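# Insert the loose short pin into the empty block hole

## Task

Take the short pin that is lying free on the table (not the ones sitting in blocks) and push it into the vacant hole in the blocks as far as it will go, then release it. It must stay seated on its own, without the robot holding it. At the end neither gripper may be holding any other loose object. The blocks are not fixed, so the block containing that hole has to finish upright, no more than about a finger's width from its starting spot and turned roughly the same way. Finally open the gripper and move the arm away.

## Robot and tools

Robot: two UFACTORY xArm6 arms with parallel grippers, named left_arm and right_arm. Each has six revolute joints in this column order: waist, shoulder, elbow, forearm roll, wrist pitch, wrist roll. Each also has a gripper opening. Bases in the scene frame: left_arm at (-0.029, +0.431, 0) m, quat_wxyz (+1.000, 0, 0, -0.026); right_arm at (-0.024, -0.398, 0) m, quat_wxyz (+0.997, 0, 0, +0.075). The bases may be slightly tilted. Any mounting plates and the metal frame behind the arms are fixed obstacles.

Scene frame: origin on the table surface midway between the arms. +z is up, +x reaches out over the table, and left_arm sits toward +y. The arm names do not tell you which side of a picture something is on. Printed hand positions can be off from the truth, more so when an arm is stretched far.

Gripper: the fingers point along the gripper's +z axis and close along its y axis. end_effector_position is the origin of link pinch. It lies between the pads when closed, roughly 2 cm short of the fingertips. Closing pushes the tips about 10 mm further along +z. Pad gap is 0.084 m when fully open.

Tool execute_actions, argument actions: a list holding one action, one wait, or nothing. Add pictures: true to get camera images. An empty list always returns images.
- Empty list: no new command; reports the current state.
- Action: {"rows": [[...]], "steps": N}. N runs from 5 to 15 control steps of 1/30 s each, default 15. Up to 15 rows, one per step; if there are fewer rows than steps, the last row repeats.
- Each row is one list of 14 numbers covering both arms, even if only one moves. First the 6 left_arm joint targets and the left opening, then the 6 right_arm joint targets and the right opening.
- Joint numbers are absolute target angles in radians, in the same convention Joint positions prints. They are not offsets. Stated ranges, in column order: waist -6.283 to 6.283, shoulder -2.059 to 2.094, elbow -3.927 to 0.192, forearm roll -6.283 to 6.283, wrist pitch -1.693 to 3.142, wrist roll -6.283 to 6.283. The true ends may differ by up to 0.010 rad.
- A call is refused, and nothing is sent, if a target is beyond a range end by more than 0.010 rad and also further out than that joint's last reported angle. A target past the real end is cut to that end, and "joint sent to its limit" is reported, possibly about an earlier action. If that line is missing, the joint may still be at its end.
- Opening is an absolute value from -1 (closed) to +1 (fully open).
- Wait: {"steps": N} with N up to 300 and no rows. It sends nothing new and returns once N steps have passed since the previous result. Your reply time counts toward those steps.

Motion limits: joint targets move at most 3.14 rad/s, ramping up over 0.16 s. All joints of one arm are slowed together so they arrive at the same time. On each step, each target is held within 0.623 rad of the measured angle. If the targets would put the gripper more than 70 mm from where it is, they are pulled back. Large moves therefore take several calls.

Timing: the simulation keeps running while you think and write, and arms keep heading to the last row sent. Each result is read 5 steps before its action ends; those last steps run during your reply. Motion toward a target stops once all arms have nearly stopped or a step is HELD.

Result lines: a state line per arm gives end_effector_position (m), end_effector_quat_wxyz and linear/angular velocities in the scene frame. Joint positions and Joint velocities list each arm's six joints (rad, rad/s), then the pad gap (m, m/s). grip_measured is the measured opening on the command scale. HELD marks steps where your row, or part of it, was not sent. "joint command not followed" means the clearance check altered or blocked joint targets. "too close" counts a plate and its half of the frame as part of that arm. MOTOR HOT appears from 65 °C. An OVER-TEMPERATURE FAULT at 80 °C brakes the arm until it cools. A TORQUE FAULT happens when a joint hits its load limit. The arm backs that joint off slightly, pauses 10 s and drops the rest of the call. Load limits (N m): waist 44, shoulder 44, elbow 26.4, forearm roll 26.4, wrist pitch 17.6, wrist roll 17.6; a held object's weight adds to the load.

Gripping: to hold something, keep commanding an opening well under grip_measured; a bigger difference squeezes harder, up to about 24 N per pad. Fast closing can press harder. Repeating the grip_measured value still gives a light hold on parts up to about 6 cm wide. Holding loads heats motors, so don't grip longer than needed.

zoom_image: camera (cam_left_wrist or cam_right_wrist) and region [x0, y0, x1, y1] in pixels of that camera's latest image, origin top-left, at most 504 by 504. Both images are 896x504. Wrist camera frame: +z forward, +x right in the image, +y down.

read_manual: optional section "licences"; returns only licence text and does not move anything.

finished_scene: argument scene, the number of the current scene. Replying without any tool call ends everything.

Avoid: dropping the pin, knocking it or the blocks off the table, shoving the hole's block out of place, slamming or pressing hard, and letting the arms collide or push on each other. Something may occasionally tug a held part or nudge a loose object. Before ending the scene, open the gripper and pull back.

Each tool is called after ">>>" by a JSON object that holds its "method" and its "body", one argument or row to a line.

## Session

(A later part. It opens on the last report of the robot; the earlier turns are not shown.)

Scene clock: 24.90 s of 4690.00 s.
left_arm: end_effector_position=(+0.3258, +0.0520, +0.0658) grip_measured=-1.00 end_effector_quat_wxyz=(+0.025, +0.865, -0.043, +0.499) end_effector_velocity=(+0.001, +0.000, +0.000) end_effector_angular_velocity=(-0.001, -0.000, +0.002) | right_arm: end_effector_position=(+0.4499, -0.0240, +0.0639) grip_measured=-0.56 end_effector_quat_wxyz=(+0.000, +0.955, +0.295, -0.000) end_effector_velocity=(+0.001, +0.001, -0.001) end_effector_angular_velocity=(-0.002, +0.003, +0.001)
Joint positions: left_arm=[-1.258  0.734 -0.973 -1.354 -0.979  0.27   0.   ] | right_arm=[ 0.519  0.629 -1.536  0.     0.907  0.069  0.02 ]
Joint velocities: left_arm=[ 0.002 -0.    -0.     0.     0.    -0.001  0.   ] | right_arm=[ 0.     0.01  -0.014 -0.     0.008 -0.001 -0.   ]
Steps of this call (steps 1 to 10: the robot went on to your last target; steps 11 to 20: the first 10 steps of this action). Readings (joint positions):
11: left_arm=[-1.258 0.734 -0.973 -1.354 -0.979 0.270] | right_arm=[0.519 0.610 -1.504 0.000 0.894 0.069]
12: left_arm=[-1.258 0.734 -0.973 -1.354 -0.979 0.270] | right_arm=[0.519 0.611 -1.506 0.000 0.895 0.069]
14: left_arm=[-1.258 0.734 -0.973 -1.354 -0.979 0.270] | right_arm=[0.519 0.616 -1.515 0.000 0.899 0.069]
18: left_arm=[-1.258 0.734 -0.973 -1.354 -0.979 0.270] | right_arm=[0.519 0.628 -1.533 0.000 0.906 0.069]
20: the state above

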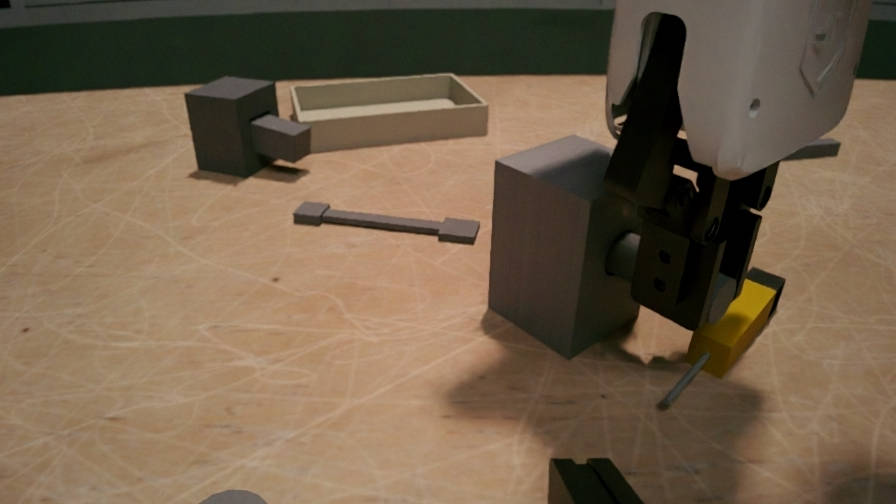

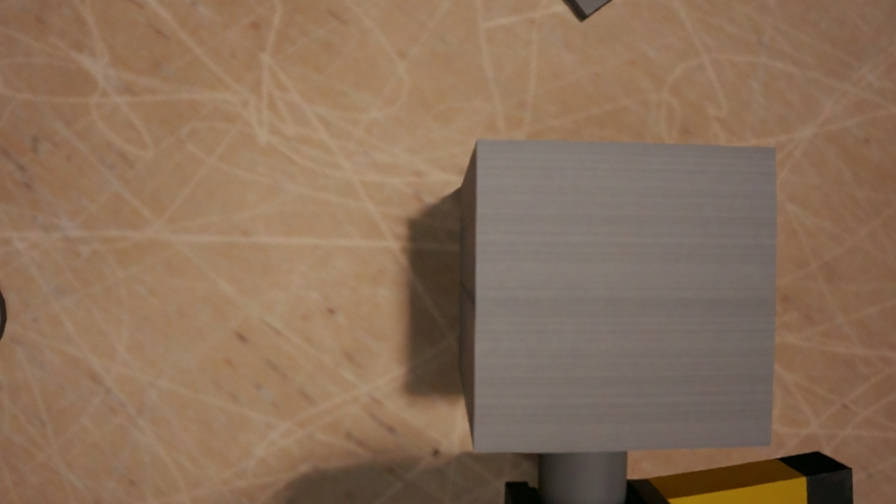

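>>> {"method": "execute_actions", "body": {
  "actions": [
    {"rows": [[-1.258,0.734,-0.973,-1.354,-0.979,0.27,-1,0.5186,0.6294,-1.5364,0,0.9070,0.0686,-0.7],[-1.258,0.734,-0.973,-1.354,-0.979,0.27,-1,0.5186,0.6294,-1.5364,0,0.9070,0.0686,-0.55],[-1.258,0.734,-0.973,-1.354,-0.979,0.27,-1,0.5186,0.6294,-1.5364,0,0.9070,0.0686,-0.45],[-1.258,0.734,-0.973,-1.354,-0.979,0.27,-1,0.5186,0.6294,-1.5364,0,0.9070,0.0686,-0.3],[-1.258,0.734,-0.973,-1.354,-0.979,0.27,-1,0.5186,0.6294,-1.5364,0,0.9070,0.0686,-0.1],[-1.258,0.734,-0.973,-1.354,-0.979,0.27,-1,0.5186,0.6294,-1.5364,0,0.9070,0.0686,0.1],[-1.258,0.734,-0.973,-1.354,-0.979,0.27,-1,0.5186,0.6294,-1.5364,0,0.9070,0.0686,0.1],[-1.258,0.734,-0.973,-1.354,-0.979,0.27,-1,0.5186,0.6294,-1.5364,0,0.9070,0.0686,0.1],[-1.258,0.734,-0.973,-1.354,-0.979,0.27,-1,0.5186,0.62,-1.535,0,0.915,0.0686,0.1],[-1.258,0.734,-0.973,-1.354,-0.979,0.27,-1,0.5186,0.605,-1.533,0,0.928,0.0686,0.1],[-1.258,0.734,-0.973,-1.354,-0.979,0.27,-1,0.5186,0.585,-1.53,0,0.945,0.0686,0.1],[-1.258,0.734,-0.973,-1.354,-0.979,0.27,-1,0.5186,0.56,-1.525,0,0.965,0.0686,0.1],[-1.258,0.734,-0.973,-1.354,-0.979,0.27,-1,0.5186,0.53,-1.52,0,0.99,0.0686,0.1],[-1.258,0.734,-0.973,-1.354,-0.979,0.27,-1,0.5186,0.49,-1.50,0,1.01,0.0686,0.1],[-1.258,0.734,-0.973,-1.354,-0.979,0.27,-1,0.5186,0.40,-1.43,0,1.03,0.0686,0.1]], "steps": 15}
  ]
}}

>>> {"method": "execute_actions", "body": {
  "actions": [
    {"steps": 16}
  ],
  "pictures": true
}}

Scene clock: 25.83 s of 4690.00 s.
left_arm: end_effector_position=(+0.3258, +0.0520, +0.0657) grip_measured=-1.00 end_effector_quat_wxyz=(+0.025, +0.865, -0.043, +0.499) end_effector_velocity=(-0.000, +0.000, -0.001) end_effector_angular_velocity=(+0.002, +0.001, -0.001) | right_arm: end_effector_position=(+0.4497, -0.0242, +0.0656) grip_measured=+0.09 end_effector_quat_wxyz=(+0.000, +0.955, +0.295, -0.000) end_effector_velocity=(-0.031, -0.024, +0.042) end_effector_angular_velocity=(-0.057, +0.074, -0.000)
Joint positions: left_arm=[-1.258  0.734 -0.973 -1.354 -0.979  0.27   0.   ] | right_arm=[ 0.519  0.626 -1.536  0.     0.911  0.069  0.048]
Joint velocities: left_arm=[-0.001  0.001  0.001 -0.     0.     0.     0.   ] | right_arm=[ 0.    -0.132  0.065  0.001  0.16   0.     0.   ]
Steps of this call (steps 1 to 5: the last 5 steps of your previous action; steps 6 to 15: the robot went on to your last target; steps 16 to 18: nothing new was sent; steps 19 to 28: the first 10 steps of this action). Readings (joint positions):
19: left_arm=[-1.258 0.734 -0.973 -1.354 -0.979 0.270] | right_arm=[0.519 0.629 -1.536 0.000 0.907 0.069]
20: left_arm=[-1.258 0.734 -0.973 -1.354 -0.979 0.270] | right_arm=[0.519 0.629 -1.536 0.000 0.907 0.069]
22: left_arm=[-1.258 0.734 -0.973 -1.354 -0.979 0.270] | right_arm=[0.519 0.629 -1.537 -0.000 0.907 0.069]
26: left_arm=[-1.258 0.734 -0.973 -1.354 -0.979 0.270] | right_arm=[0.519 0.629 -1.538 -0.000 0.906 0.069]
28: the state above

Scene clock: 26.37 s of 4690.00 s.
left_arm: end_effector_position=(+0.3258, +0.0520, +0.0658) grip_measured=-1.00 end_effector_quat_wxyz=(+0.025, +0.865, -0.043, +0.499) end_effector_velocity=(-0.000, +0.001, -0.001) end_effector_angular_velocity=(+0.003, +0.001, -0.000) | right_arm: end_effector_position=(+0.4218, -0.0462, +0.1440) grip_measured=+0.09 end_effector_quat_wxyz=(+0.001, +0.955, +0.295, -0.003) end_effector_velocity=(+0.007, +0.005, +0.012) end_effector_angular_velocity=(+0.018, -0.023, +0.001)
Joint positions: left_arm=[-1.258  0.734 -0.973 -1.354 -0.979  0.27   0.   ] | right_arm=[ 0.519  0.403 -1.428  0.     1.03   0.069  0.048]
Joint velocities: left_arm=[0.    0.002 0.001 0.    0.    0.001 0.   ] | right_arm=[ 0.    -0.008 -0.019 -0.    -0.003 -0.001  0.   ]
Kept back: nothing.
Steps of this call (steps 1 to 5: the last 5 steps of your previous action; steps 6 to 16: the robot went on to your last target). Readings (joint positions):
1: left_arm=[-1.258 0.734 -0.973 -1.354 -0.979 0.270] | right_arm=[0.519 0.619 -1.533 0.000 0.918 0.069]
2: left_arm=[-1.258 0.734 -0.973 -1.354 -0.979 0.270] | right_arm=[0.519 0.608 -1.530 0.000 0.929 0.069]
4: left_arm=[-1.258 0.734 -0.973 -1.354 -0.979 0.270] | right_arm=[0.519 0.570 -1.524 0.000 0.960 0.069]
8: left_arm=[-1.258 0.734 -0.973 -1.354 -0.979 0.270] | right_arm=[0.519 0.430 -1.461 -0.000 1.018 0.069]
16: the state above

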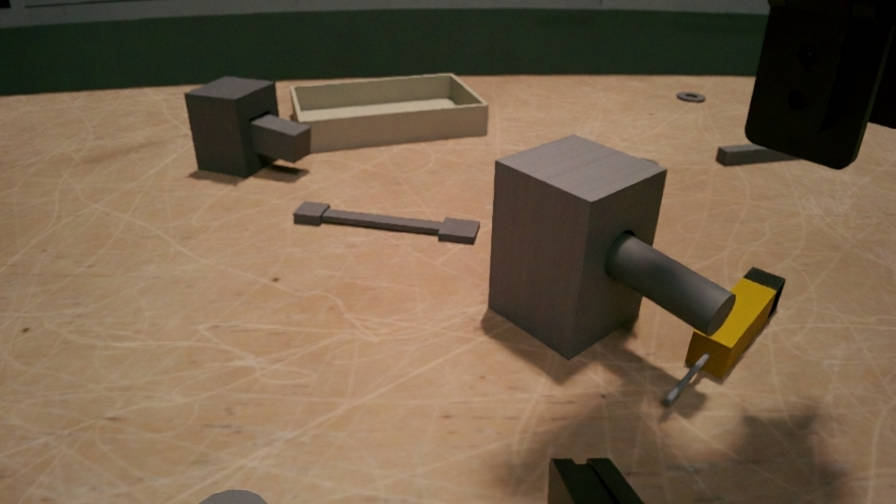

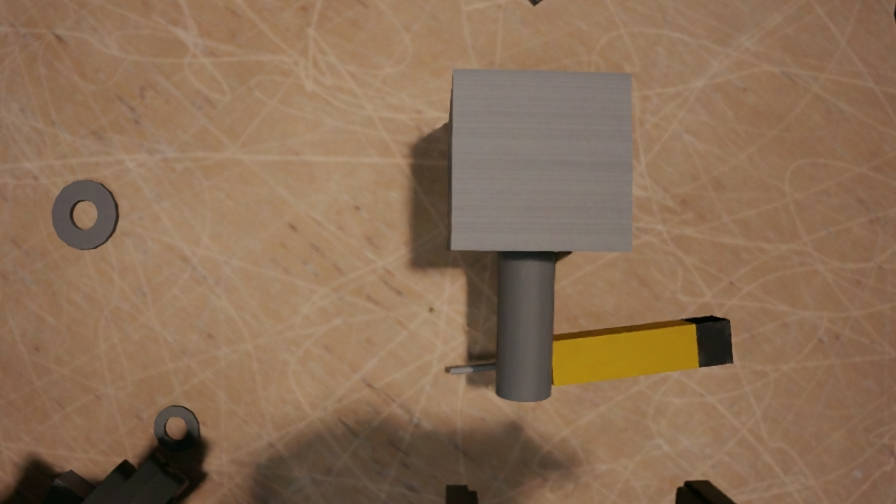

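>>> {"method": "zoom_image", "body": {
  "camera": "cam_left_wrist",
  "region": [480, 130, 760, 370]
}}

Region (480, 130, 760, 370) of cam_left_wrist's 896x504 image, scaled by 1.800, with more detail than that image has; it fills the top 432 rows of this view, and the rest is white.

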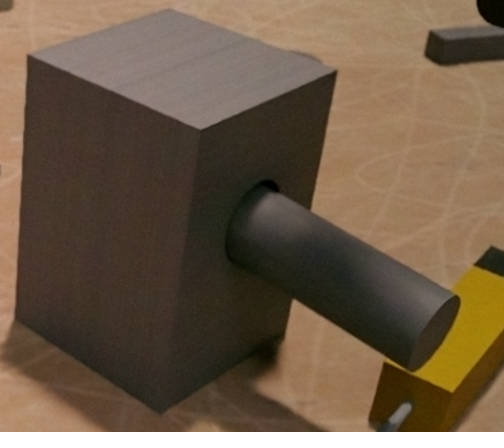

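>>> {"method": "execute_actions", "body": {
  "actions": [
    {"rows": [[-0.95,0.35,-0.98,-1.354,-0.95,0.2,-1,0.5218,0.45,-1.42,0,0.97,0.0718,0.1]], "steps": 10}
  ]
}}

>>> {"method": "execute_actions", "body": {
  "actions": [
    {"rows": [[-0.45,0.35,-0.99,-0.95,-0.9,0.1,1,0.5218,0.4843,-1.4151,0,0.9308,0.0718,0.1]], "steps": 11}
  ]
}}

>>> {"method": "execute_actions", "body": {
  "actions": [
    {"rows": [[-0.341,0.38,-1.0,-0.35,-0.83,0.0,1,0.5218,0.4843,-1.4151,0,0.9308,0.0718,0.1]], "steps": 9}
  ]
}}

>>> {"method": "execute_actions", "body": {
  "actions": [
    {"rows": [[-0.341,0.45,-1.0,0.25,-0.77,-0.13,1,0.5218,0.4843,-1.4151,0,0.9308,0.0718,0.1]], "steps": 9}
  ]
}}

>>> {"method": "execute_actions", "body": {
  "actions": [
    {"rows": [[-0.341,0.55,-1.001,0.735,-0.731,-0.234,1,0.5218,0.4843,-1.4151,0,0.9308,0.0718,0.1]], "steps": 10}
  ]
}}

>>> {"method": "execute_actions", "body": {
  "actions": [
    {"rows": [[-0.341,0.59,-1.001,0.735,-0.731,-0.234,1,0.5218,0.4843,-1.4151,0,0.9308,0.0718,0.1],[-0.341,0.63,-1.001,0.735,-0.731,-0.234,1,0.5218,0.4843,-1.4151,0,0.9308,0.0718,0.1],[-0.341,0.67,-1.001,0.735,-0.731,-0.234,1,0.5218,0.4843,-1.4151,0,0.9308,0.0718,0.1],[-0.341,0.713,-1.001,0.735,-0.731,-0.234,1,0.5218,0.4843,-1.4151,0,0.9308,0.0718,0.1]], "steps": 15}
  ]
}}

>>> {"method": "execute_actions", "body": {
  "actions": [
    {"steps": 8}
  ],
  "pictures": true
}}

Scene clock: 29.83 s of 4690.00 s.
left_arm: end_effector_position=(+0.3604, +0.0645, +0.1093) grip_measured=-1.00 end_effector_quat_wxyz=(+0.051, +0.858, +0.022, +0.510) end_effector_velocity=(+0.385, +0.124, +0.545) end_effector_angular_velocity=(-1.312, -0.355, +0.922) | right_arm: end_effector_position=(+0.4246, -0.0418, +0.1213) grip_measured=+0.09 end_effector_quat_wxyz=(+0.000, +0.955, +0.296, -0.001) end_effector_velocity=(-0.066, -0.040, -0.220) end_effector_angular_velocity=(-0.200, +0.255, +0.005)
Joint positions: left_arm=[-1.178  0.636 -0.973 -1.354 -0.97   0.251  0.   ] | right_arm=[ 0.522  0.445 -1.42   0.     0.978  0.071  0.048]
Joint velocities: left_arm=[ 0.86  -1.1   -0.124  0.007  0.046 -0.175  0.   ] | right_arm=[ 0.016  0.27   0.185  0.002 -0.132  0.009 -0.   ]
Steps of this call (steps 1 to 15: the robot went on to your last target; steps 16 to 90: nothing new was sent; then 0.30 s passed at rest; steps 91 to 95: the first 5 steps of this action). Readings (joint positions):
91: left_arm=[-1.258 0.733 -0.973 -1.354 -0.979 0.270] | right_arm=[0.519 0.400 -1.430 -0.000 1.029 0.069]
92: left_arm=[-1.252 0.727 -0.972 -1.354 -0.977 0.268] | right_arm=[0.519 0.406 -1.430 -0.000 1.019 0.069]
94: left_arm=[-1.208 0.673 -0.969 -1.354 -0.972 0.257] | right_arm=[0.521 0.433 -1.427 -0.000 0.985 0.071]
95: the state above

Scene clock: 30.20 s of 4690.00 s.
left_arm: end_effector_position=(+0.4848, +0.1648, +0.2361) grip_measured=-0.07 end_effector_quat_wxyz=(+0.100, +0.799, +0.188, +0.562) end_effector_velocity=(+0.352, +0.415, +0.120) end_effector_angular_velocity=(-0.017, -0.302, +0.483) | right_arm: end_effector_position=(+0.4257, -0.0408, +0.0978) grip_measured=+0.09 end_effector_quat_wxyz=(+0.001, +0.955, +0.295, -0.003) end_effector_velocity=(-0.017, -0.014, -0.056) end_effector_angular_velocity=(-0.052, +0.064, +0.000)
Joint positions: left_arm=[-0.842  0.402 -0.983 -1.238 -0.939  0.18   0.041] | right_arm=[ 0.522  0.485 -1.412  0.     0.934  0.072  0.048]
Joint velocities: left_arm=[ 1.155 -0.11   0.043  0.823  0.127 -0.232  0.205] | right_arm=[ 0.     0.069  0.047 -0.001 -0.034  0.     0.   ]
Steps of this call (steps 1 to 5: the last 5 steps of your previous action; steps 6 to 11: the first 6 steps of this action). Readings (joint positions):
6: left_arm=[-1.025 0.444 -0.980 -1.353 -0.957 0.217] | right_arm=[0.522 0.450 -1.421 -0.000 0.969 0.072]
7: left_arm=[-0.995 0.418 -0.981 -1.346 -0.955 0.211] | right_arm=[0.522 0.454 -1.422 -0.000 0.960 0.072]
9: left_arm=[-0.921 0.403 -0.986 -1.295 -0.948 0.196] | right_arm=[0.522 0.474 -1.419 -0.000 0.939 0.072]
11: the state above

Scene clock: 30.50 s of 4690.00 s.
left_arm: end_effector_position=(+0.5759, +0.2781, +0.2853) grip_measured=+1.00 end_effector_quat_wxyz=(+0.084, +0.759, +0.203, +0.614) end_effector_velocity=(+0.300, +0.058, +0.179) end_effector_angular_velocity=(+0.622, -0.512, -0.980) | right_arm: end_effector_position=(+0.4276, -0.0393, +0.1005) grip_measured=+0.09 end_effector_quat_wxyz=(-0.000, +0.955, +0.296, +0.000) end_effector_velocity=(-0.004, -0.003, -0.009) end_effector_angular_velocity=(-0.012, +0.015, -0.001)
Joint positions: left_arm=[-0.509  0.371 -0.99  -0.913 -0.895  0.095  0.084] | right_arm=[ 0.522  0.484 -1.415 -0.     0.931  0.072  0.048]
Joint velocities: left_arm=[ 0.994  0.052 -0.041  2.386  0.322 -0.502 -0.   ] | right_arm=[ 0.     0.008  0.009  0.     0.002  0.001 -0.   ]
Steps of this call (steps 1 to 5: the last 5 steps of your previous action; steps 6 to 9: the first 4 steps of this action). Readings (joint positions):
6: left_arm=[-0.614 0.373 -0.986 -1.070 -0.916 0.133] | right_arm=[0.522 0.483 -1.416 -0.000 0.931 0.072]
7: left_arm=[-0.578 0.370 -0.987 -1.034 -0.911 0.124] | right_arm=[0.522 0.483 -1.416 -0.000 0.931 0.072]
9: the state above

Scene clock: 30.80 s of 4690.00 s.
left_arm: end_effector_position=(+0.6116, +0.2207, +0.3096) grip_measured=+1.00 end_effector_quat_wxyz=(+0.125, +0.759, -0.023, +0.639) end_effector_velocity=(-0.090, -0.532, -0.131) end_effector_angular_velocity=(+0.835, +0.019, -1.785) | right_arm: end_effector_position=(+0.4274, -0.0394, +0.1001) grip_measured=+0.09 end_effector_quat_wxyz=(-0.000, +0.955, +0.295, +0.000) end_effector_velocity=(-0.001, -0.000, -0.001) end_effector_angular_velocity=(-0.001, +0.002, -0.000)
Joint positions: left_arm=[-0.347  0.39  -1.001 -0.239 -0.818 -0.025  0.084] | right_arm=[ 0.522  0.484 -1.415 -0.     0.931  0.072  0.048]
Joint velocities: left_arm=[-0.021  0.23  -0.018  2.205  0.218 -0.474  0.   ] | right_arm=[0.    0.002 0.    0.001 0.    0.    0.   ]
Steps of this call (steps 1 to 5: the last 5 steps of your previous action; steps 6 to 9: the first 4 steps of this action). Readings (joint positions):
6: left_arm=[-0.358 0.379 -1.000 -0.413 -0.837 0.010] | right_arm=[0.522 0.484 -1.415 -0.000 0.931 0.072]
7: left_arm=[-0.350 0.381 -1.000 -0.365 -0.832 0.002] | right_arm=[0.522 0.484 -1.415 -0.000 0.931 0.072]
9: the state above

Scene clock: 31.13 s of 4690.00 s.
left_arm: end_effector_position=(+0.5473, +0.0911, +0.2251) grip_measured=+1.00 end_effector_quat_wxyz=(+0.185, +0.758, -0.293, +0.553) end_effector_velocity=(-0.304, -0.288, -0.406) end_effector_angular_velocity=(+0.833, +0.393, -1.461) | right_arm: end_effector_position=(+0.4274, -0.0394, +0.1000) grip_measured=+0.09 end_effector_quat_wxyz=(+0.000, +0.955, +0.295, +0.000) end_effector_velocity=(+0.000, +0.000, +0.001) end_effector_angular_velocity=(+0.000, -0.001, +0.002)
Joint positions: left_arm=[-0.343  0.483 -1.001  0.413 -0.758 -0.165  0.084] | right_arm=[ 0.522  0.484 -1.415 -0.     0.931  0.072  0.048]
Joint velocities: left_arm=[-0.004  0.41   0.02   1.858  0.158 -0.395 -0.   ] | right_arm=[ 0.    -0.001  0.    -0.001 -0.    -0.001  0.   ]
Steps of this call (steps 1 to 5: the last 5 steps of your previous action; steps 6 to 10: the first 5 steps of this action). Readings (joint positions):
6: left_arm=[-0.345 0.443 -0.998 0.175 -0.777 -0.114] | right_arm=[0.522 0.484 -1.415 -0.000 0.931 0.072]
7: left_arm=[-0.344 0.450 -0.999 0.228 -0.772 -0.125] | right_arm=[0.522 0.484 -1.415 -0.000 0.931 0.072]
9: left_arm=[-0.343 0.470 -1.001 0.350 -0.763 -0.152] | right_arm=[0.522 0.484 -1.415 -0.000 0.931 0.072]
10: the state above

Scene clock: 31.63 s of 4690.00 s.
left_arm: end_effector_position=(+0.4616, +0.0645, +0.0524) grip_measured=+1.00 end_effector_quat_wxyz=(+0.216, +0.787, -0.414, +0.404) end_effector_velocity=(+0.042, -0.019, +0.065) end_effector_angular_velocity=(-0.076, -0.135, -0.003) | right_arm: end_effector_position=(+0.4274, -0.0394, +0.1000) grip_measured=+0.09 end_effector_quat_wxyz=(+0.000, +0.955, +0.295, +0.000) end_effector_velocity=(-0.000, -0.000, -0.000) end_effector_angular_velocity=(+0.000, +0.001, -0.001)
Joint positions: left_arm=[-0.341  0.717 -0.995  0.735 -0.73  -0.234  0.084] | right_arm=[ 0.522  0.484 -1.415 -0.     0.931  0.072  0.048]
Joint velocities: left_arm=[ 0.001 -0.041 -0.091 -0.002 -0.028  0.     0.   ] | right_arm=[-0.001  0.001 -0.     0.001  0.    -0.001 -0.   ]
Steps of this call (steps 1 to 5: the last 5 steps of your previous action; steps 6 to 15: the first 10 steps of this action). Readings (joint positions):
6: left_arm=[-0.342 0.549 -0.998 0.713 -0.732 -0.229] | right_arm=[0.522 0.484 -1.415 0.000 0.931 0.072]
7: left_arm=[-0.342 0.557 -0.999 0.724 -0.732 -0.231] | right_arm=[0.522 0.484 -1.415 -0.000 0.931 0.072]
9: left_arm=[-0.341 0.601 -1.007 0.730 -0.733 -0.233] | right_arm=[0.522 0.484 -1.415 0.000 0.931 0.072]
13: left_arm=[-0.341 0.710 -0.994 0.734 -0.729 -0.234] | right_arm=[0.522 0.484 -1.415 0.000 0.931 0.072]
15: the state above

Scene clock: 31.90 s of 4690.00 s.
left_arm: end_effector_position=(+0.4649, +0.0629, +0.0584) grip_measured=+1.00 end_effector_quat_wxyz=(+0.216, +0.784, -0.414, +0.410) end_effector_velocity=(-0.008, +0.004, -0.014) end_effector_angular_velocity=(+0.014, +0.027, -0.000) | right_arm: end_effector_position=(+0.4274, -0.0394, +0.1000) grip_measured=+0.09 end_effector_quat_wxyz=(+0.000, +0.955, +0.295, +0.000) end_effector_velocity=(-0.000, -0.000, -0.000) end_effector_angular_velocity=(-0.001, +0.000, +0.001)
Joint positions: left_arm=[-0.341  0.711 -1.002  0.735 -0.731 -0.234  0.084] | right_arm=[ 0.522  0.484 -1.415  0.     0.931  0.072  0.048]
Joint velocities: left_arm=[ 0.001  0.014  0.013  0.002  0.004 -0.001 -0.   ] | right_arm=[ 0.     0.001 -0.    -0.001  0.    -0.    -0.   ]
Kept back: nothing.
Steps of this call (steps 1 to 5: the last 5 steps of your previous action; steps 6 to 8: the robot went on to your last target). Readings (joint positions):
1: left_arm=[-0.341 0.715 -0.999 0.734 -0.730 -0.234] | right_arm=[0.522 0.484 -1.415 0.000 0.931 0.072]
2: left_arm=[-0.341 0.712 -1.001 0.734 -0.731 -0.234] | right_arm=[0.522 0.484 -1.415 -0.000 0.931 0.072]
4: left_arm=[-0.341 0.710 -1.004 0.734 -0.732 -0.234] | right_arm=[0.522 0.484 -1.415 -0.000 0.931 0.072]
8: the state above

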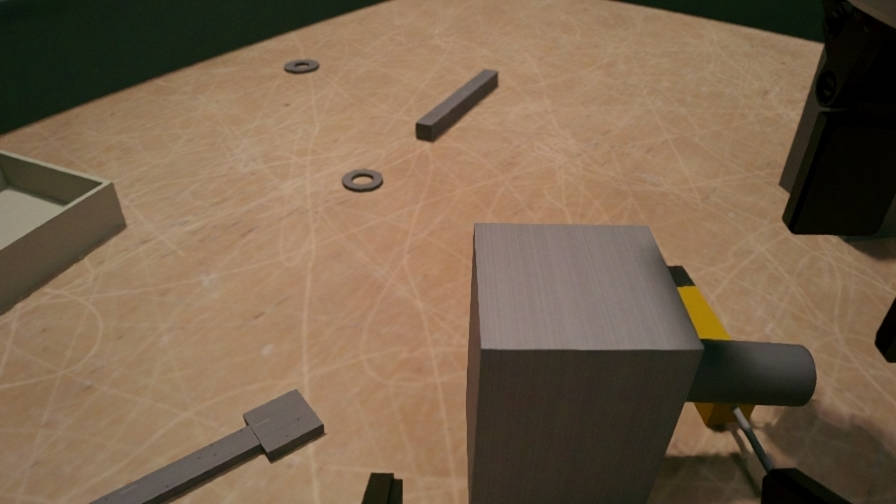

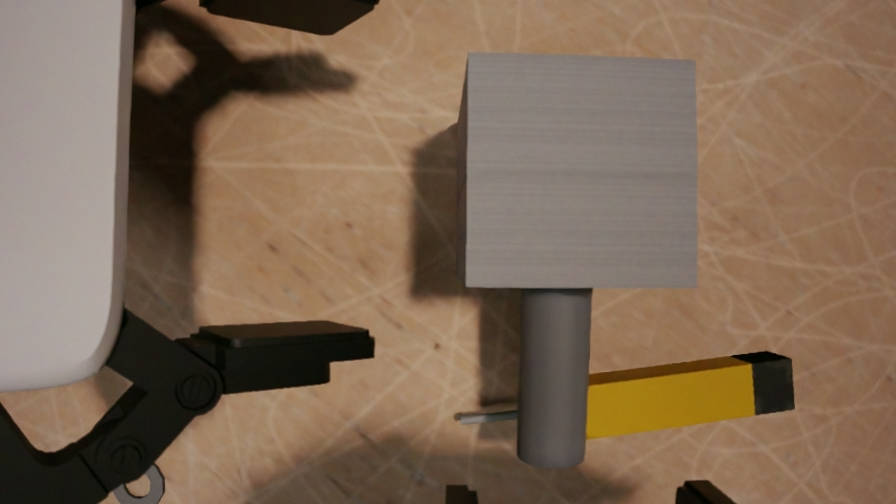

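>>> {"method": "execute_actions", "body": {
  "actions": [
    {"rows": [[-0.347,0.728,-1.019,0.731,-0.727,-0.236,1,0.5218,0.4915,-1.4123,0,0.9208,0.0718,-0.15],[-0.353,0.743,-1.037,0.727,-0.724,-0.237,1,0.5218,0.4987,-1.4094,0,0.9107,0.0718,-0.15],[-0.358,0.757,-1.055,0.722,-0.720,-0.239,1,0.5218,0.5059,-1.4066,0,0.9007,0.0718,-0.15],[-0.364,0.772,-1.073,0.718,-0.717,-0.241,1,0.5218,0.5131,-1.4038,0,0.8907,0.0718,-0.15],[-0.370,0.786,-1.091,0.714,-0.713,-0.243,1,0.5218,0.5204,-1.4010,0,0.8806,0.0718,-0.15],[-0.375,0.801,-1.108,0.710,-0.709,-0.244,1,0.5218,0.5276,-1.3981,0,0.8705,0.0718,-0.15],[-0.381,0.815,-1.126,0.706,-0.706,-0.246,1,0.5218,0.5348,-1.3953,0,0.8605,0.0718,-0.15],[-0.386,0.828,-1.142,0.702,-0.703,-0.248,1,0.5218,0.5420,-1.3925,0,0.8505,0.0718,-0.15],[-0.390,0.839,-1.156,0.699,-0.700,-0.249,1,0.5218,0.5492,-1.3896,0,0.8404,0.0718,-0.15],[-0.394,0.848,-1.167,0.696,-0.698,-0.250,1,0.5218,0.5564,-1.3868,0,0.8304,0.0718,-0.15],[-0.396,0.855,-1.175,0.694,-0.696,-0.251,0.7,0.5218,0.5564,-1.3868,0,0.8304,0.0718,-0.15],[-0.398,0.859,-1.180,0.693,-0.695,-0.251,0.5,0.5218,0.5564,-1.3868,0,0.8304,0.0718,-0.15]], "steps": 15}
  ]
}}

>>> {"method": "execute_actions", "body": {
  "actions": [
    {"steps": 9}
  ],
  "pictures": true
}}

Scene clock: 33.93 s of 4690.00 s.
left_arm: end_effector_position=(+0.4795, +0.0361, +0.0351) grip_measured=+1.00 end_effector_quat_wxyz=(+0.216, +0.784, -0.414, +0.408) end_effector_velocity=(+0.046, -0.095, -0.077) end_effector_angular_velocity=(-0.005, +0.005, -0.003) | right_arm: end_effector_position=(+0.4272, -0.0396, +0.0641) grip_measured=-0.16 end_effector_quat_wxyz=(+0.000, +0.955, +0.295, -0.001) end_effector_velocity=(+0.000, -0.001, -0.129) end_effector_angular_velocity=(+0.006, -0.009, -0.001)
Joint positions: left_arm=[-0.384  0.823 -1.135  0.704 -0.704 -0.247  0.084] | right_arm=[ 0.522  0.541 -1.392  0.     0.853  0.072  0.037]
Joint velocities: left_arm=[-0.148  0.377 -0.463 -0.108  0.092 -0.043 -0.   ] | right_arm=[-0.001  0.212  0.078 -0.001 -0.3   -0.     0.   ]
Steps of this call (steps 1 to 15: the robot went on to your last target; steps 16 to 51: nothing new was sent; steps 52 to 61: the first 10 steps of this action). Readings (joint positions):
52: left_arm=[-0.341 0.713 -1.002 0.735 -0.731 -0.234] | right_arm=[0.522 0.485 -1.415 -0.000 0.930 0.072]
53: left_arm=[-0.343 0.717 -1.007 0.734 -0.730 -0.235] | right_arm=[0.522 0.486 -1.415 -0.000 0.926 0.072]
55: left_arm=[-0.351 0.738 -1.033 0.727 -0.725 -0.237] | right_arm=[0.522 0.496 -1.411 -0.000 0.911 0.072]
59: left_arm=[-0.373 0.795 -1.101 0.712 -0.711 -0.244] | right_arm=[0.522 0.527 -1.398 0.000 0.873 0.072]
61: the state above

Scene clock: 34.23 s of 4690.00 s.
left_arm: end_effector_position=(+0.4843, +0.0272, +0.0283) grip_measured=+0.49 end_effector_quat_wxyz=(+0.217, +0.784, -0.414, +0.408) end_effector_velocity=(+0.005, +0.000, +0.005) end_effector_angular_velocity=(-0.005, -0.009, +0.005) | right_arm: end_effector_position=(+0.4280, -0.0390, +0.0561) grip_measured=-0.16 end_effector_quat_wxyz=(-0.000, +0.955, +0.296, +0.001) end_effector_velocity=(-0.000, -0.001, -0.000) end_effector_angular_velocity=(-0.001, +0.000, +0.001)
Joint positions: left_arm=[-0.398  0.858 -1.18   0.693 -0.695 -0.251  0.065] | right_arm=[ 0.522  0.555 -1.388 -0.     0.83   0.072  0.037]
Joint velocities: left_arm=[ 0.003 -0.003 -0.007 -0.001 -0.    -0.001 -0.   ] | right_arm=[-0.    -0.001  0.002 -0.001 -0.001 -0.001  0.   ]
Kept back: nothing.
Steps of this call (steps 1 to 5: the last 5 steps of your previous action; steps 6 to 9: the robot went on to your last target). Readings (joint positions):
1: left_arm=[-0.389 0.835 -1.149 0.700 -0.701 -0.248] | right_arm=[0.522 0.548 -1.390 0.000 0.843 0.072]
2: left_arm=[-0.392 0.845 -1.161 0.697 -0.699 -0.249] | right_arm=[0.522 0.553 -1.387 0.000 0.837 0.072]
4: left_arm=[-0.397 0.856 -1.175 0.694 -0.696 -0.251] | right_arm=[0.522 0.557 -1.385 0.000 0.833 0.072]
8: left_arm=[-0.398 0.858 -1.179 0.693 -0.695 -0.251] | right_arm=[0.522 0.556 -1.388 -0.000 0.830 0.072]
9: the state above

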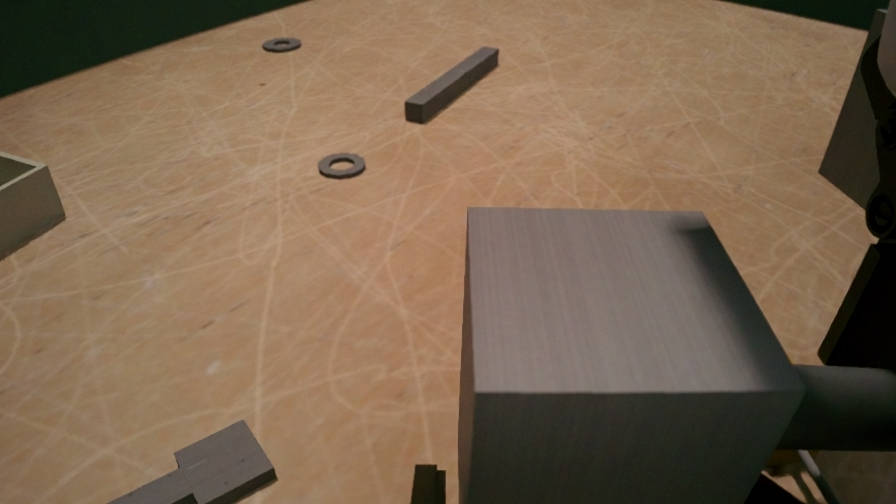

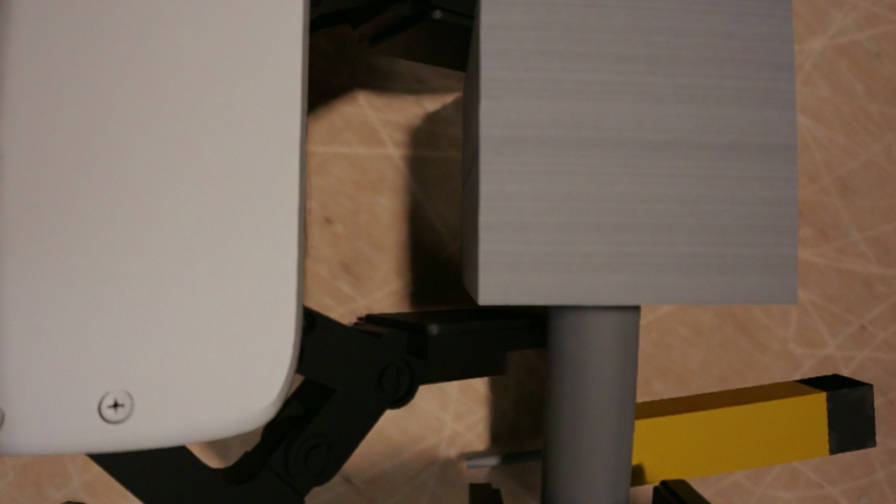

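>>> {"method": "execute_actions", "body": {
  "actions": [
    {"rows": [[-0.398,0.859,-1.180,0.693,-0.695,-0.251,0.42,0.5218,0.5564,-1.3868,0,0.8304,0.0718,-0.15],[-0.398,0.859,-1.180,0.693,-0.695,-0.251,0.35,0.5218,0.5564,-1.3868,0,0.8304,0.0718,-0.25],[-0.398,0.859,-1.180,0.693,-0.695,-0.251,0.29,0.5218,0.5564,-1.3868,0,0.8304,0.0718,-0.35],[-0.398,0.859,-1.180,0.693,-0.695,-0.251,0.24,0.5218,0.5564,-1.3868,0,0.8304,0.0718,-0.40],[-0.398,0.859,-1.180,0.693,-0.695,-0.251,0.18,0.5218,0.5564,-1.3868,0,0.8304,0.0718,-0.40],[-0.398,0.859,-1.180,0.693,-0.695,-0.251,0.1,0.5218,0.5564,-1.3868,0,0.8304,0.0718,-0.40],[-0.398,0.859,-1.180,0.693,-0.695,-0.251,0.0,0.5218,0.5564,-1.3868,0,0.8304,0.0718,-0.45],[-0.398,0.859,-1.180,0.693,-0.695,-0.251,-0.15,0.5218,0.5564,-1.3868,0,0.8304,0.0718,-0.50],[-0.398,0.859,-1.180,0.693,-0.695,-0.251,-0.3,0.5218,0.5564,-1.3868,0,0.8304,0.0718,-0.55],[-0.398,0.859,-1.180,0.693,-0.695,-0.251,-0.3,0.5218,0.5564,-1.3868,0,0.8304,0.0718,-0.60],[-0.398,0.859,-1.180,0.693,-0.695,-0.251,-0.3,0.5218,0.5564,-1.3868,0,0.8304,0.0718,-0.67],[-0.398,0.859,-1.180,0.693,-0.695,-0.251,-0.3,0.5218,0.5564,-1.3868,0,0.8304,0.0718,-0.75]], "steps": 15}
  ]
}}

>>> {"method": "execute_actions", "body": {
  "actions": [
    {"rows": [[-0.398,0.859,-1.180,0.693,-0.695,-0.251,-0.3,0.5218,0.5524,-1.3819,0,0.8295,0.0718,-0.75],[-0.398,0.859,-1.180,0.693,-0.695,-0.251,-0.3,0.5218,0.5516,-1.3822,0,0.8306,0.0718,-0.75],[-0.398,0.859,-1.180,0.693,-0.695,-0.251,-0.3,0.5218,0.5507,-1.3824,0,0.8317,0.0718,-0.75],[-0.398,0.859,-1.180,0.693,-0.695,-0.251,-0.3,0.5218,0.5499,-1.3827,0,0.8328,0.0718,-0.75],[-0.398,0.859,-1.180,0.693,-0.695,-0.251,-0.3,0.5218,0.5490,-1.3829,0,0.8339,0.0718,-0.75],[-0.398,0.859,-1.180,0.693,-0.695,-0.251,-0.3,0.5218,0.5482,-1.3831,0,0.8349,0.0718,-0.75],[-0.398,0.859,-1.180,0.693,-0.695,-0.251,-0.3,0.5218,0.5473,-1.3834,0,0.8361,0.0718,-0.75],[-0.398,0.859,-1.180,0.693,-0.695,-0.251,-0.3,0.5218,0.5465,-1.3836,0,0.8371,0.0718,-0.75],[-0.398,0.859,-1.180,0.693,-0.695,-0.251,-0.3,0.5218,0.5456,-1.3839,0,0.8383,0.0718,-0.75],[-0.398,0.859,-1.180,0.693,-0.695,-0.251,-0.3,0.5218,0.5448,-1.3841,0,0.8393,0.0718,-0.75]], "steps": 15}
  ]
}}

>>> {"method": "execute_actions", "body": {
  "actions": [
    {"steps": 6}
  ],
  "pictures": true
}}

Scene clock: 35.13 s of 4690.00 s.
left_arm: end_effector_position=(+0.4845, +0.0271, +0.0282) grip_measured=+0.23 end_effector_quat_wxyz=(+0.216, +0.784, -0.414, +0.408) end_effector_velocity=(-0.001, -0.001, -0.000) end_effector_angular_velocity=(-0.001, +0.001, -0.001) | right_arm: end_effector_position=(+0.4274, -0.0395, +0.0550) grip_measured=-0.57 end_effector_quat_wxyz=(+0.000, +0.955, +0.295, -0.000) end_effector_velocity=(-0.000, -0.000, -0.001) end_effector_angular_velocity=(-0.001, +0.002, -0.002)
Joint positions: left_arm=[-0.398  0.859 -1.18   0.693 -0.695 -0.251  0.054] | right_arm=[ 0.522  0.556 -1.387 -0.     0.83   0.072  0.019]
Joint velocities: left_arm=[-0.001  0.     0.     0.    -0.    -0.002  0.   ] | right_arm=[-0.     0.002  0.     0.    -0.     0.002 -0.011]
Steps of this call (steps 1 to 17: the robot went on to your last target; steps 18 to 27: the first 10 steps of this action). Readings (joint positions):
18: left_arm=[-0.398 0.859 -1.180 0.693 -0.695 -0.251] | right_arm=[0.522 0.556 -1.387 -0.000 0.830 0.072]
19: left_arm=[-0.398 0.859 -1.180 0.693 -0.695 -0.251] | right_arm=[0.522 0.556 -1.387 0.000 0.830 0.072]
21: left_arm=[-0.398 0.859 -1.180 0.693 -0.695 -0.251] | right_arm=[0.522 0.556 -1.387 -0.000 0.830 0.072]
25: left_arm=[-0.398 0.859 -1.180 0.693 -0.695 -0.251] | right_arm=[0.522 0.556 -1.387 -0.000 0.830 0.072]
27: the state above

Scene clock: 35.63 s of 4690.00 s.
left_arm: end_effector_position=(+0.4842, +0.0269, +0.0281) grip_measured=+0.23 end_effector_quat_wxyz=(+0.217, +0.784, -0.414, +0.408) end_effector_velocity=(+0.000, +0.000, +0.001) end_effector_angular_velocity=(-0.001, -0.001, +0.000) | right_arm: end_effector_position=(+0.4265, -0.0401, +0.0588) grip_measured=-0.57 end_effector_quat_wxyz=(+0.000, +0.955, +0.296, -0.000) end_effector_velocity=(+0.000, -0.001, +0.015) end_effector_angular_velocity=(-0.001, +0.000, +0.001)
Joint positions: left_arm=[-0.398  0.859 -1.18   0.693 -0.695 -0.251  0.054] | right_arm=[ 0.522  0.547 -1.383  0.     0.837  0.072  0.019]
Joint velocities: left_arm=[ 0.001 -0.001 -0.     0.    -0.     0.     0.   ] | right_arm=[-0.001 -0.026 -0.006 -0.001  0.033 -0.001 -0.   ]
Steps of this call (steps 1 to 5: the last 5 steps of your previous action; steps 6 to 15: the first 10 steps of this action). Readings (joint positions):
6: left_arm=[-0.398 0.859 -1.180 0.693 -0.695 -0.251] | right_arm=[0.522 0.556 -1.387 -0.000 0.830 0.072]
7: left_arm=[-0.398 0.859 -1.180 0.693 -0.695 -0.251] | right_arm=[0.522 0.555 -1.385 -0.000 0.830 0.072]
9: left_arm=[-0.398 0.859 -1.180 0.693 -0.695 -0.251] | right_arm=[0.522 0.552 -1.383 -0.000 0.831 0.072]
13: left_arm=[-0.398 0.859 -1.180 0.693 -0.695 -0.251] | right_arm=[0.522 0.548 -1.383 0.000 0.835 0.072]
15: the state above

Scene clock: 35.83 s of 4690.00 s.
left_arm: end_effector_position=(+0.4842, +0.0269, +0.0281) grip_measured=+0.23 end_effector_quat_wxyz=(+0.217, +0.784, -0.414, +0.408) end_effector_velocity=(-0.000, +0.000, -0.000) end_effector_angular_velocity=(+0.000, +0.001, -0.000) | right_arm: end_effector_position=(+0.4266, -0.0401, +0.0599) grip_measured=-0.57 end_effector_quat_wxyz=(+0.000, +0.955, +0.296, -0.000) end_effector_velocity=(-0.000, -0.001, -0.001) end_effector_angular_velocity=(-0.002, +0.002, -0.001)
Joint positions: left_arm=[-0.398  0.859 -1.18   0.693 -0.695 -0.251  0.054] | right_arm=[ 0.522  0.545 -1.384  0.     0.839  0.072  0.019]
Joint velocities: left_arm=[-0.     0.     0.001 -0.    -0.     0.     0.   ] | right_arm=[-0.001  0.001  0.001 -0.     0.001  0.     0.   ]
Kept back: nothing.
Steps of this call (steps 1 to 5: the last 5 steps of your previous action; step 6: the robot went on to your last target). Readings (joint positions):
1: left_arm=[-0.398 0.859 -1.180 0.693 -0.695 -0.251] | right_arm=[0.522 0.546 -1.384 0.000 0.838 0.072]
2: left_arm=[-0.398 0.859 -1.180 0.693 -0.695 -0.251] | right_arm=[0.522 0.545 -1.384 0.000 0.839 0.072]
4: left_arm=[-0.398 0.859 -1.180 0.693 -0.695 -0.251] | right_arm=[0.522 0.545 -1.384 0.000 0.839 0.072]
6: the state above

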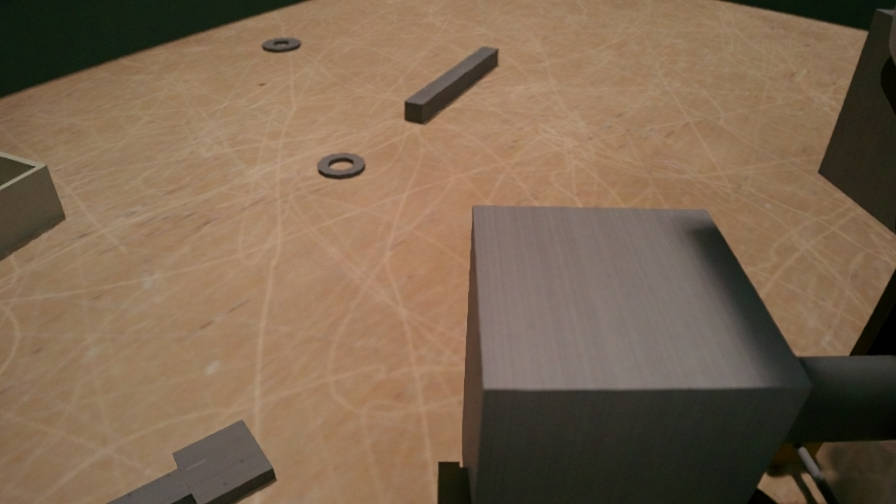

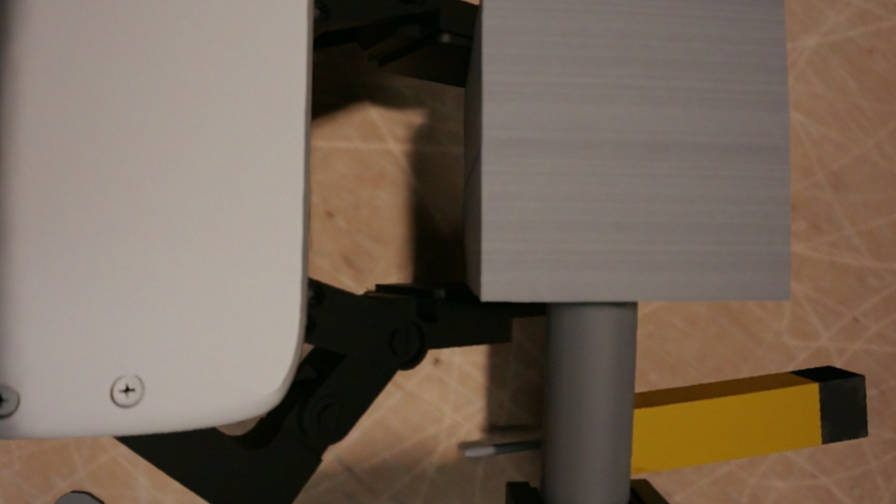

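>>> {"method": "execute_actions", "body": {
  "actions": [
    {"rows": [[-0.398,0.859,-1.180,0.693,-0.695,-0.251,-0.3,0.5212,0.5448,-1.3841,0,0.8393,0.0712,-0.75],[-0.398,0.859,-1.180,0.693,-0.695,-0.251,-0.3,0.5205,0.5448,-1.3841,0,0.8393,0.0705,-0.75],[-0.398,0.859,-1.180,0.693,-0.695,-0.251,-0.3,0.5199,0.5448,-1.3841,0,0.8393,0.0699,-0.75],[-0.398,0.859,-1.180,0.693,-0.695,-0.251,-0.3,0.5199,0.5448,-1.3841,0,0.8393,0.0699,-0.75],[-0.398,0.859,-1.180,0.693,-0.695,-0.251,-0.3,0.5198,0.5472,-1.3879,0,0.8408,0.0698,-0.75],[-0.398,0.859,-1.180,0.693,-0.695,-0.251,-0.3,0.5197,0.5495,-1.3918,0,0.8423,0.0697,-0.75],[-0.398,0.859,-1.180,0.693,-0.695,-0.251,-0.3,0.5196,0.5519,-1.3956,0,0.8438,0.0696,-0.75],[-0.398,0.859,-1.180,0.693,-0.695,-0.251,-0.3,0.5195,0.5543,-1.3995,0,0.8453,0.0695,-0.75],[-0.398,0.859,-1.180,0.693,-0.695,-0.251,-0.3,0.5194,0.5566,-1.4033,0,0.8468,0.0694,-0.75],[-0.398,0.859,-1.180,0.693,-0.695,-0.251,-0.3,0.5193,0.5590,-1.4072,0,0.8483,0.0693,-0.75]], "steps": 15}
  ]
}}

>>> {"method": "execute_actions", "body": {
  "actions": [
    {"steps": 6}
  ],
  "pictures": true
}}

Scene clock: 36.70 s of 4690.00 s.
left_arm: end_effector_position=(+0.4845, +0.0272, +0.0280) grip_measured=+0.23 end_effector_quat_wxyz=(+0.216, +0.785, -0.414, +0.408) end_effector_velocity=(+0.005, +0.005, -0.001) end_effector_angular_velocity=(+0.002, +0.003, +0.016) | right_arm: end_effector_position=(+0.4291, -0.0397, +0.0593) grip_measured=-0.57 end_effector_quat_wxyz=(+0.000, +0.955, +0.296, -0.001) end_effector_velocity=(+0.009, +0.006, -0.010) end_effector_angular_velocity=(-0.021, +0.028, +0.001)
Joint positions: left_arm=[-0.398  0.859 -1.18   0.693 -0.695 -0.251  0.054] | right_arm=[ 0.52   0.554 -1.398  0.     0.846  0.069  0.019]
Joint velocities: left_arm=[ 0.008  0.002 -0.002 -0.006  0.005 -0.001 -0.   ] | right_arm=[-0.002  0.074 -0.096  0.001  0.057 -0.003  0.   ]
Steps of this call (steps 1 to 15: the robot went on to your last target; step 16: nothing new was sent; steps 17 to 26: the first 10 steps of this action). Readings (joint positions):
17: left_arm=[-0.398 0.859 -1.180 0.693 -0.695 -0.251] | right_arm=[0.522 0.545 -1.384 -0.000 0.839 0.072]
18: left_arm=[-0.398 0.859 -1.180 0.693 -0.695 -0.251] | right_arm=[0.522 0.545 -1.384 0.000 0.839 0.071]
20: left_arm=[-0.398 0.859 -1.180 0.693 -0.695 -0.251] | right_arm=[0.521 0.545 -1.384 0.000 0.839 0.071]
24: left_arm=[-0.398 0.859 -1.180 0.693 -0.695 -0.251] | right_arm=[0.520 0.550 -1.392 0.000 0.842 0.070]
26: the state above

Scene clock: 36.90 s of 4690.00 s.
left_arm: end_effector_position=(+0.4851, +0.0278, +0.0280) grip_measured=+0.23 end_effector_quat_wxyz=(+0.216, +0.785, -0.413, +0.408) end_effector_velocity=(+0.001, +0.001, +0.000) end_effector_angular_velocity=(-0.001, -0.001, +0.002) | right_arm: end_effector_position=(+0.4301, -0.0390, +0.0590) grip_measured=-0.57 end_effector_quat_wxyz=(+0.001, +0.955, +0.296, -0.002) end_effector_velocity=(+0.002, +0.001, +0.003) end_effector_angular_velocity=(+0.004, -0.006, -0.001)
Joint positions: left_arm=[-0.397  0.859 -1.181  0.692 -0.694 -0.251  0.054] | right_arm=[ 0.519  0.559 -1.405  0.     0.85   0.069  0.019]
Joint velocities: left_arm=[ 0.002 -0.    -0.001  0.    -0.    -0.001 -0.   ] | right_arm=[-0.    -0.002 -0.004 -0.    -0.001  0.001  0.   ]
Kept back: nothing.
Steps of this call (steps 1 to 5: the last 5 steps of your previous action; step 6: the robot went on to your last target). Readings (joint positions):
1: left_arm=[-0.397 0.859 -1.180 0.692 -0.695 -0.251] | right_arm=[0.520 0.557 -1.401 0.000 0.848 0.069]
2: left_arm=[-0.397 0.859 -1.180 0.692 -0.695 -0.251] | right_arm=[0.520 0.558 -1.403 0.000 0.849 0.069]
4: left_arm=[-0.397 0.859 -1.181 0.692 -0.694 -0.251] | right_arm=[0.520 0.559 -1.405 0.000 0.850 0.069]
6: the state above

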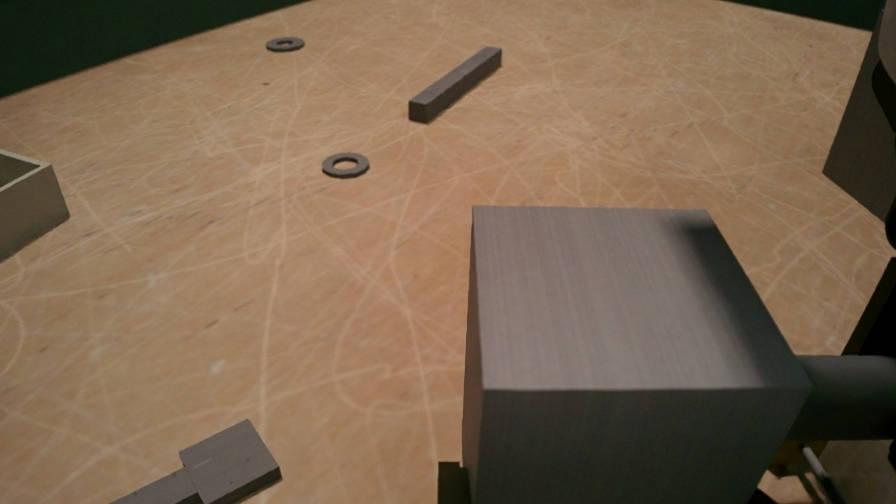

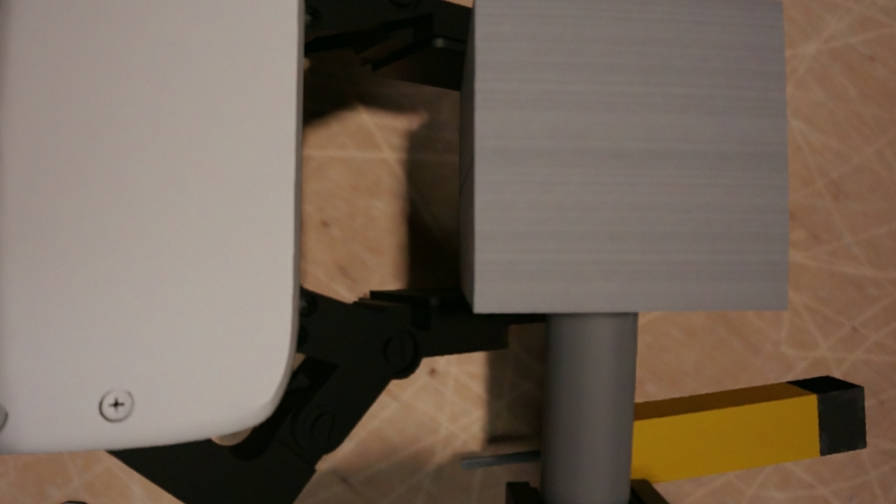

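>>> {"method": "execute_actions", "body": {
  "actions": [
    {"rows": [[-0.398,0.859,-1.180,0.693,-0.695,-0.251,-0.3,0.5196,0.5520,-1.3956,0,0.8438,0.0696,-0.8],[-0.398,0.859,-1.180,0.693,-0.695,-0.251,-0.3,0.5197,0.5480,-1.3892,0,0.8413,0.0697,-0.8],[-0.398,0.859,-1.180,0.693,-0.695,-0.251,-0.3,0.5197,0.5480,-1.3892,0,0.8413,0.0697,-0.8],[-0.398,0.859,-1.180,0.693,-0.695,-0.251,-0.3,0.5195,0.5471,-1.3894,0,0.8424,0.0645,-0.8],[-0.398,0.859,-1.180,0.693,-0.695,-0.251,-0.3,0.5194,0.5463,-1.3897,0,0.8435,0.0594,-0.8],[-0.398,0.859,-1.180,0.693,-0.695,-0.251,-0.3,0.5192,0.5454,-1.3899,0,0.8446,0.0542,-0.8],[-0.398,0.859,-1.180,0.693,-0.695,-0.251,-0.3,0.5192,0.5454,-1.3899,0,0.8446,0.0542,-0.8],[-0.398,0.859,-1.180,0.693,-0.695,-0.251,-0.3,0.5192,0.5454,-1.3899,0,0.8446,0.0542,-0.8],[-0.398,0.859,-1.180,0.693,-0.695,-0.251,-0.3,0.5191,0.5479,-1.3940,0,0.8462,0.0541,-0.8],[-0.398,0.859,-1.180,0.693,-0.695,-0.251,-0.3,0.5190,0.5504,-1.3981,0,0.8478,0.0540,-0.8],[-0.398,0.859,-1.180,0.693,-0.695,-0.251,-0.3,0.5189,0.5529,-1.4022,0,0.8494,0.0539,-0.8],[-0.398,0.859,-1.180,0.693,-0.695,-0.251,-0.3,0.5188,0.5554,-1.4063,0,0.8510,0.0538,-0.8],[-0.398,0.859,-1.180,0.693,-0.695,-0.251,-0.3,0.5187,0.5579,-1.4104,0,0.8526,0.0537,-0.8]], "steps": 15}
  ]
}}

>>> {"method": "execute_actions", "body": {
  "actions": [
    {"steps": 9}
  ],
  "pictures": true
}}

Scene clock: 37.77 s of 4690.00 s.
left_arm: end_effector_position=(+0.4836, +0.0266, +0.0280) grip_measured=+0.23 end_effector_quat_wxyz=(+0.217, +0.784, -0.414, +0.408) end_effector_velocity=(+0.001, +0.000, -0.001) end_effector_angular_velocity=(-0.000, +0.001, +0.003) | right_arm: end_effector_position=(+0.4290, -0.0404, +0.0615) grip_measured=-0.57 end_effector_quat_wxyz=(-0.000, +0.953, +0.302, +0.000) end_effector_velocity=(+0.004, +0.003, -0.004) end_effector_angular_velocity=(-0.017, +0.022, +0.017)
Joint positions: left_arm=[-0.399  0.859 -1.18   0.694 -0.696 -0.251  0.054] | right_arm=[ 0.519  0.547 -1.392 -0.     0.845  0.055  0.019]
Joint velocities: left_arm=[ 0.     0.002 -0.003 -0.002  0.001 -0.001 -0.   ] | right_arm=[-0.     0.039 -0.058  0.     0.046 -0.018  0.   ]
Steps of this call (steps 1 to 15: the robot went on to your last target; step 16: nothing new was sent; steps 17 to 26: the first 10 steps of this action). Readings (joint positions):
17: left_arm=[-0.397 0.859 -1.180 0.692 -0.695 -0.251] | right_arm=[0.519 0.559 -1.406 -0.000 0.849 0.069]
18: left_arm=[-0.397 0.859 -1.180 0.692 -0.695 -0.251] | right_arm=[0.519 0.557 -1.402 -0.000 0.846 0.069]
20: left_arm=[-0.398 0.859 -1.180 0.693 -0.695 -0.251] | right_arm=[0.519 0.550 -1.394 -0.000 0.842 0.069]
24: left_arm=[-0.399 0.859 -1.180 0.694 -0.696 -0.251] | right_arm=[0.519 0.546 -1.391 -0.000 0.843 0.057]
26: the state above

Scene clock: 38.07 s of 4690.00 s.
left_arm: end_effector_position=(+0.4848, +0.0276, +0.0280) grip_measured=+0.23 end_effector_quat_wxyz=(+0.216, +0.785, -0.413, +0.408) end_effector_velocity=(-0.001, -0.000, -0.002) end_effector_angular_velocity=(+0.001, +0.003, -0.001) | right_arm: end_effector_position=(+0.4310, -0.0390, +0.0607) grip_measured=-0.57 end_effector_quat_wxyz=(+0.001, +0.953, +0.303, -0.001) end_effector_velocity=(+0.000, +0.001, +0.000) end_effector_angular_velocity=(-0.000, -0.000, +0.001)
Joint positions: left_arm=[-0.397  0.859 -1.18   0.692 -0.695 -0.251  0.054] | right_arm=[ 0.518  0.558 -1.409 -0.     0.854  0.054  0.019]
Joint velocities: left_arm=[-0.001  0.002  0.     0.     0.    -0.001 -0.   ] | right_arm=[ 0.001  0.    -0.002 -0.001  0.002  0.     0.   ]
Kept back: nothing.
Steps of this call (steps 1 to 5: the last 5 steps of your previous action; steps 6 to 9: the robot went on to your last target). Readings (joint positions):
1: left_arm=[-0.399 0.859 -1.180 0.693 -0.696 -0.251] | right_arm=[0.519 0.549 -1.395 -0.000 0.846 0.055]
2: left_arm=[-0.399 0.859 -1.180 0.693 -0.695 -0.251] | right_arm=[0.519 0.551 -1.398 -0.000 0.848 0.054]
4: left_arm=[-0.398 0.859 -1.180 0.693 -0.695 -0.251] | right_arm=[0.519 0.556 -1.404 -0.000 0.852 0.054]
8: left_arm=[-0.397 0.859 -1.180 0.692 -0.695 -0.251] | right_arm=[0.518 0.558 -1.409 -0.000 0.854 0.054]
9: the state above

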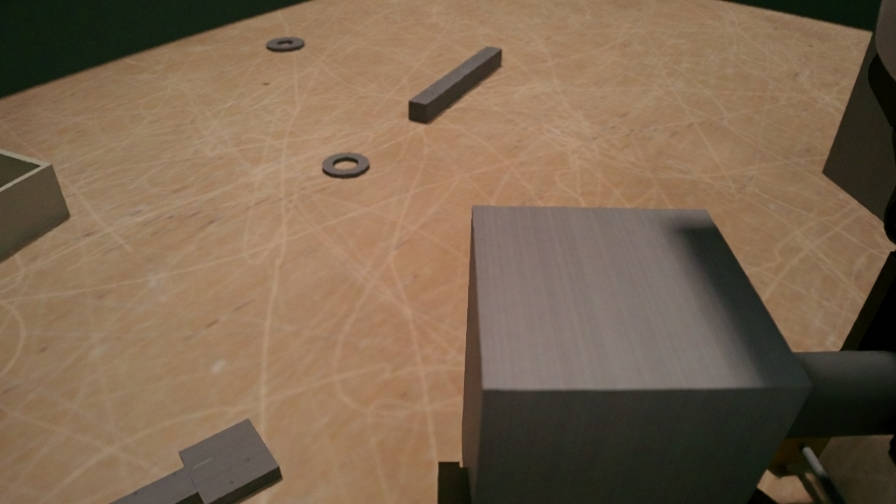

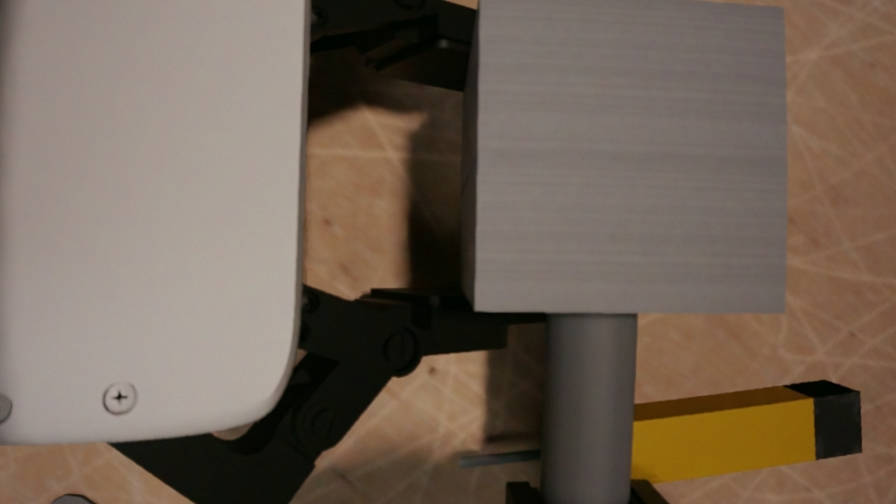

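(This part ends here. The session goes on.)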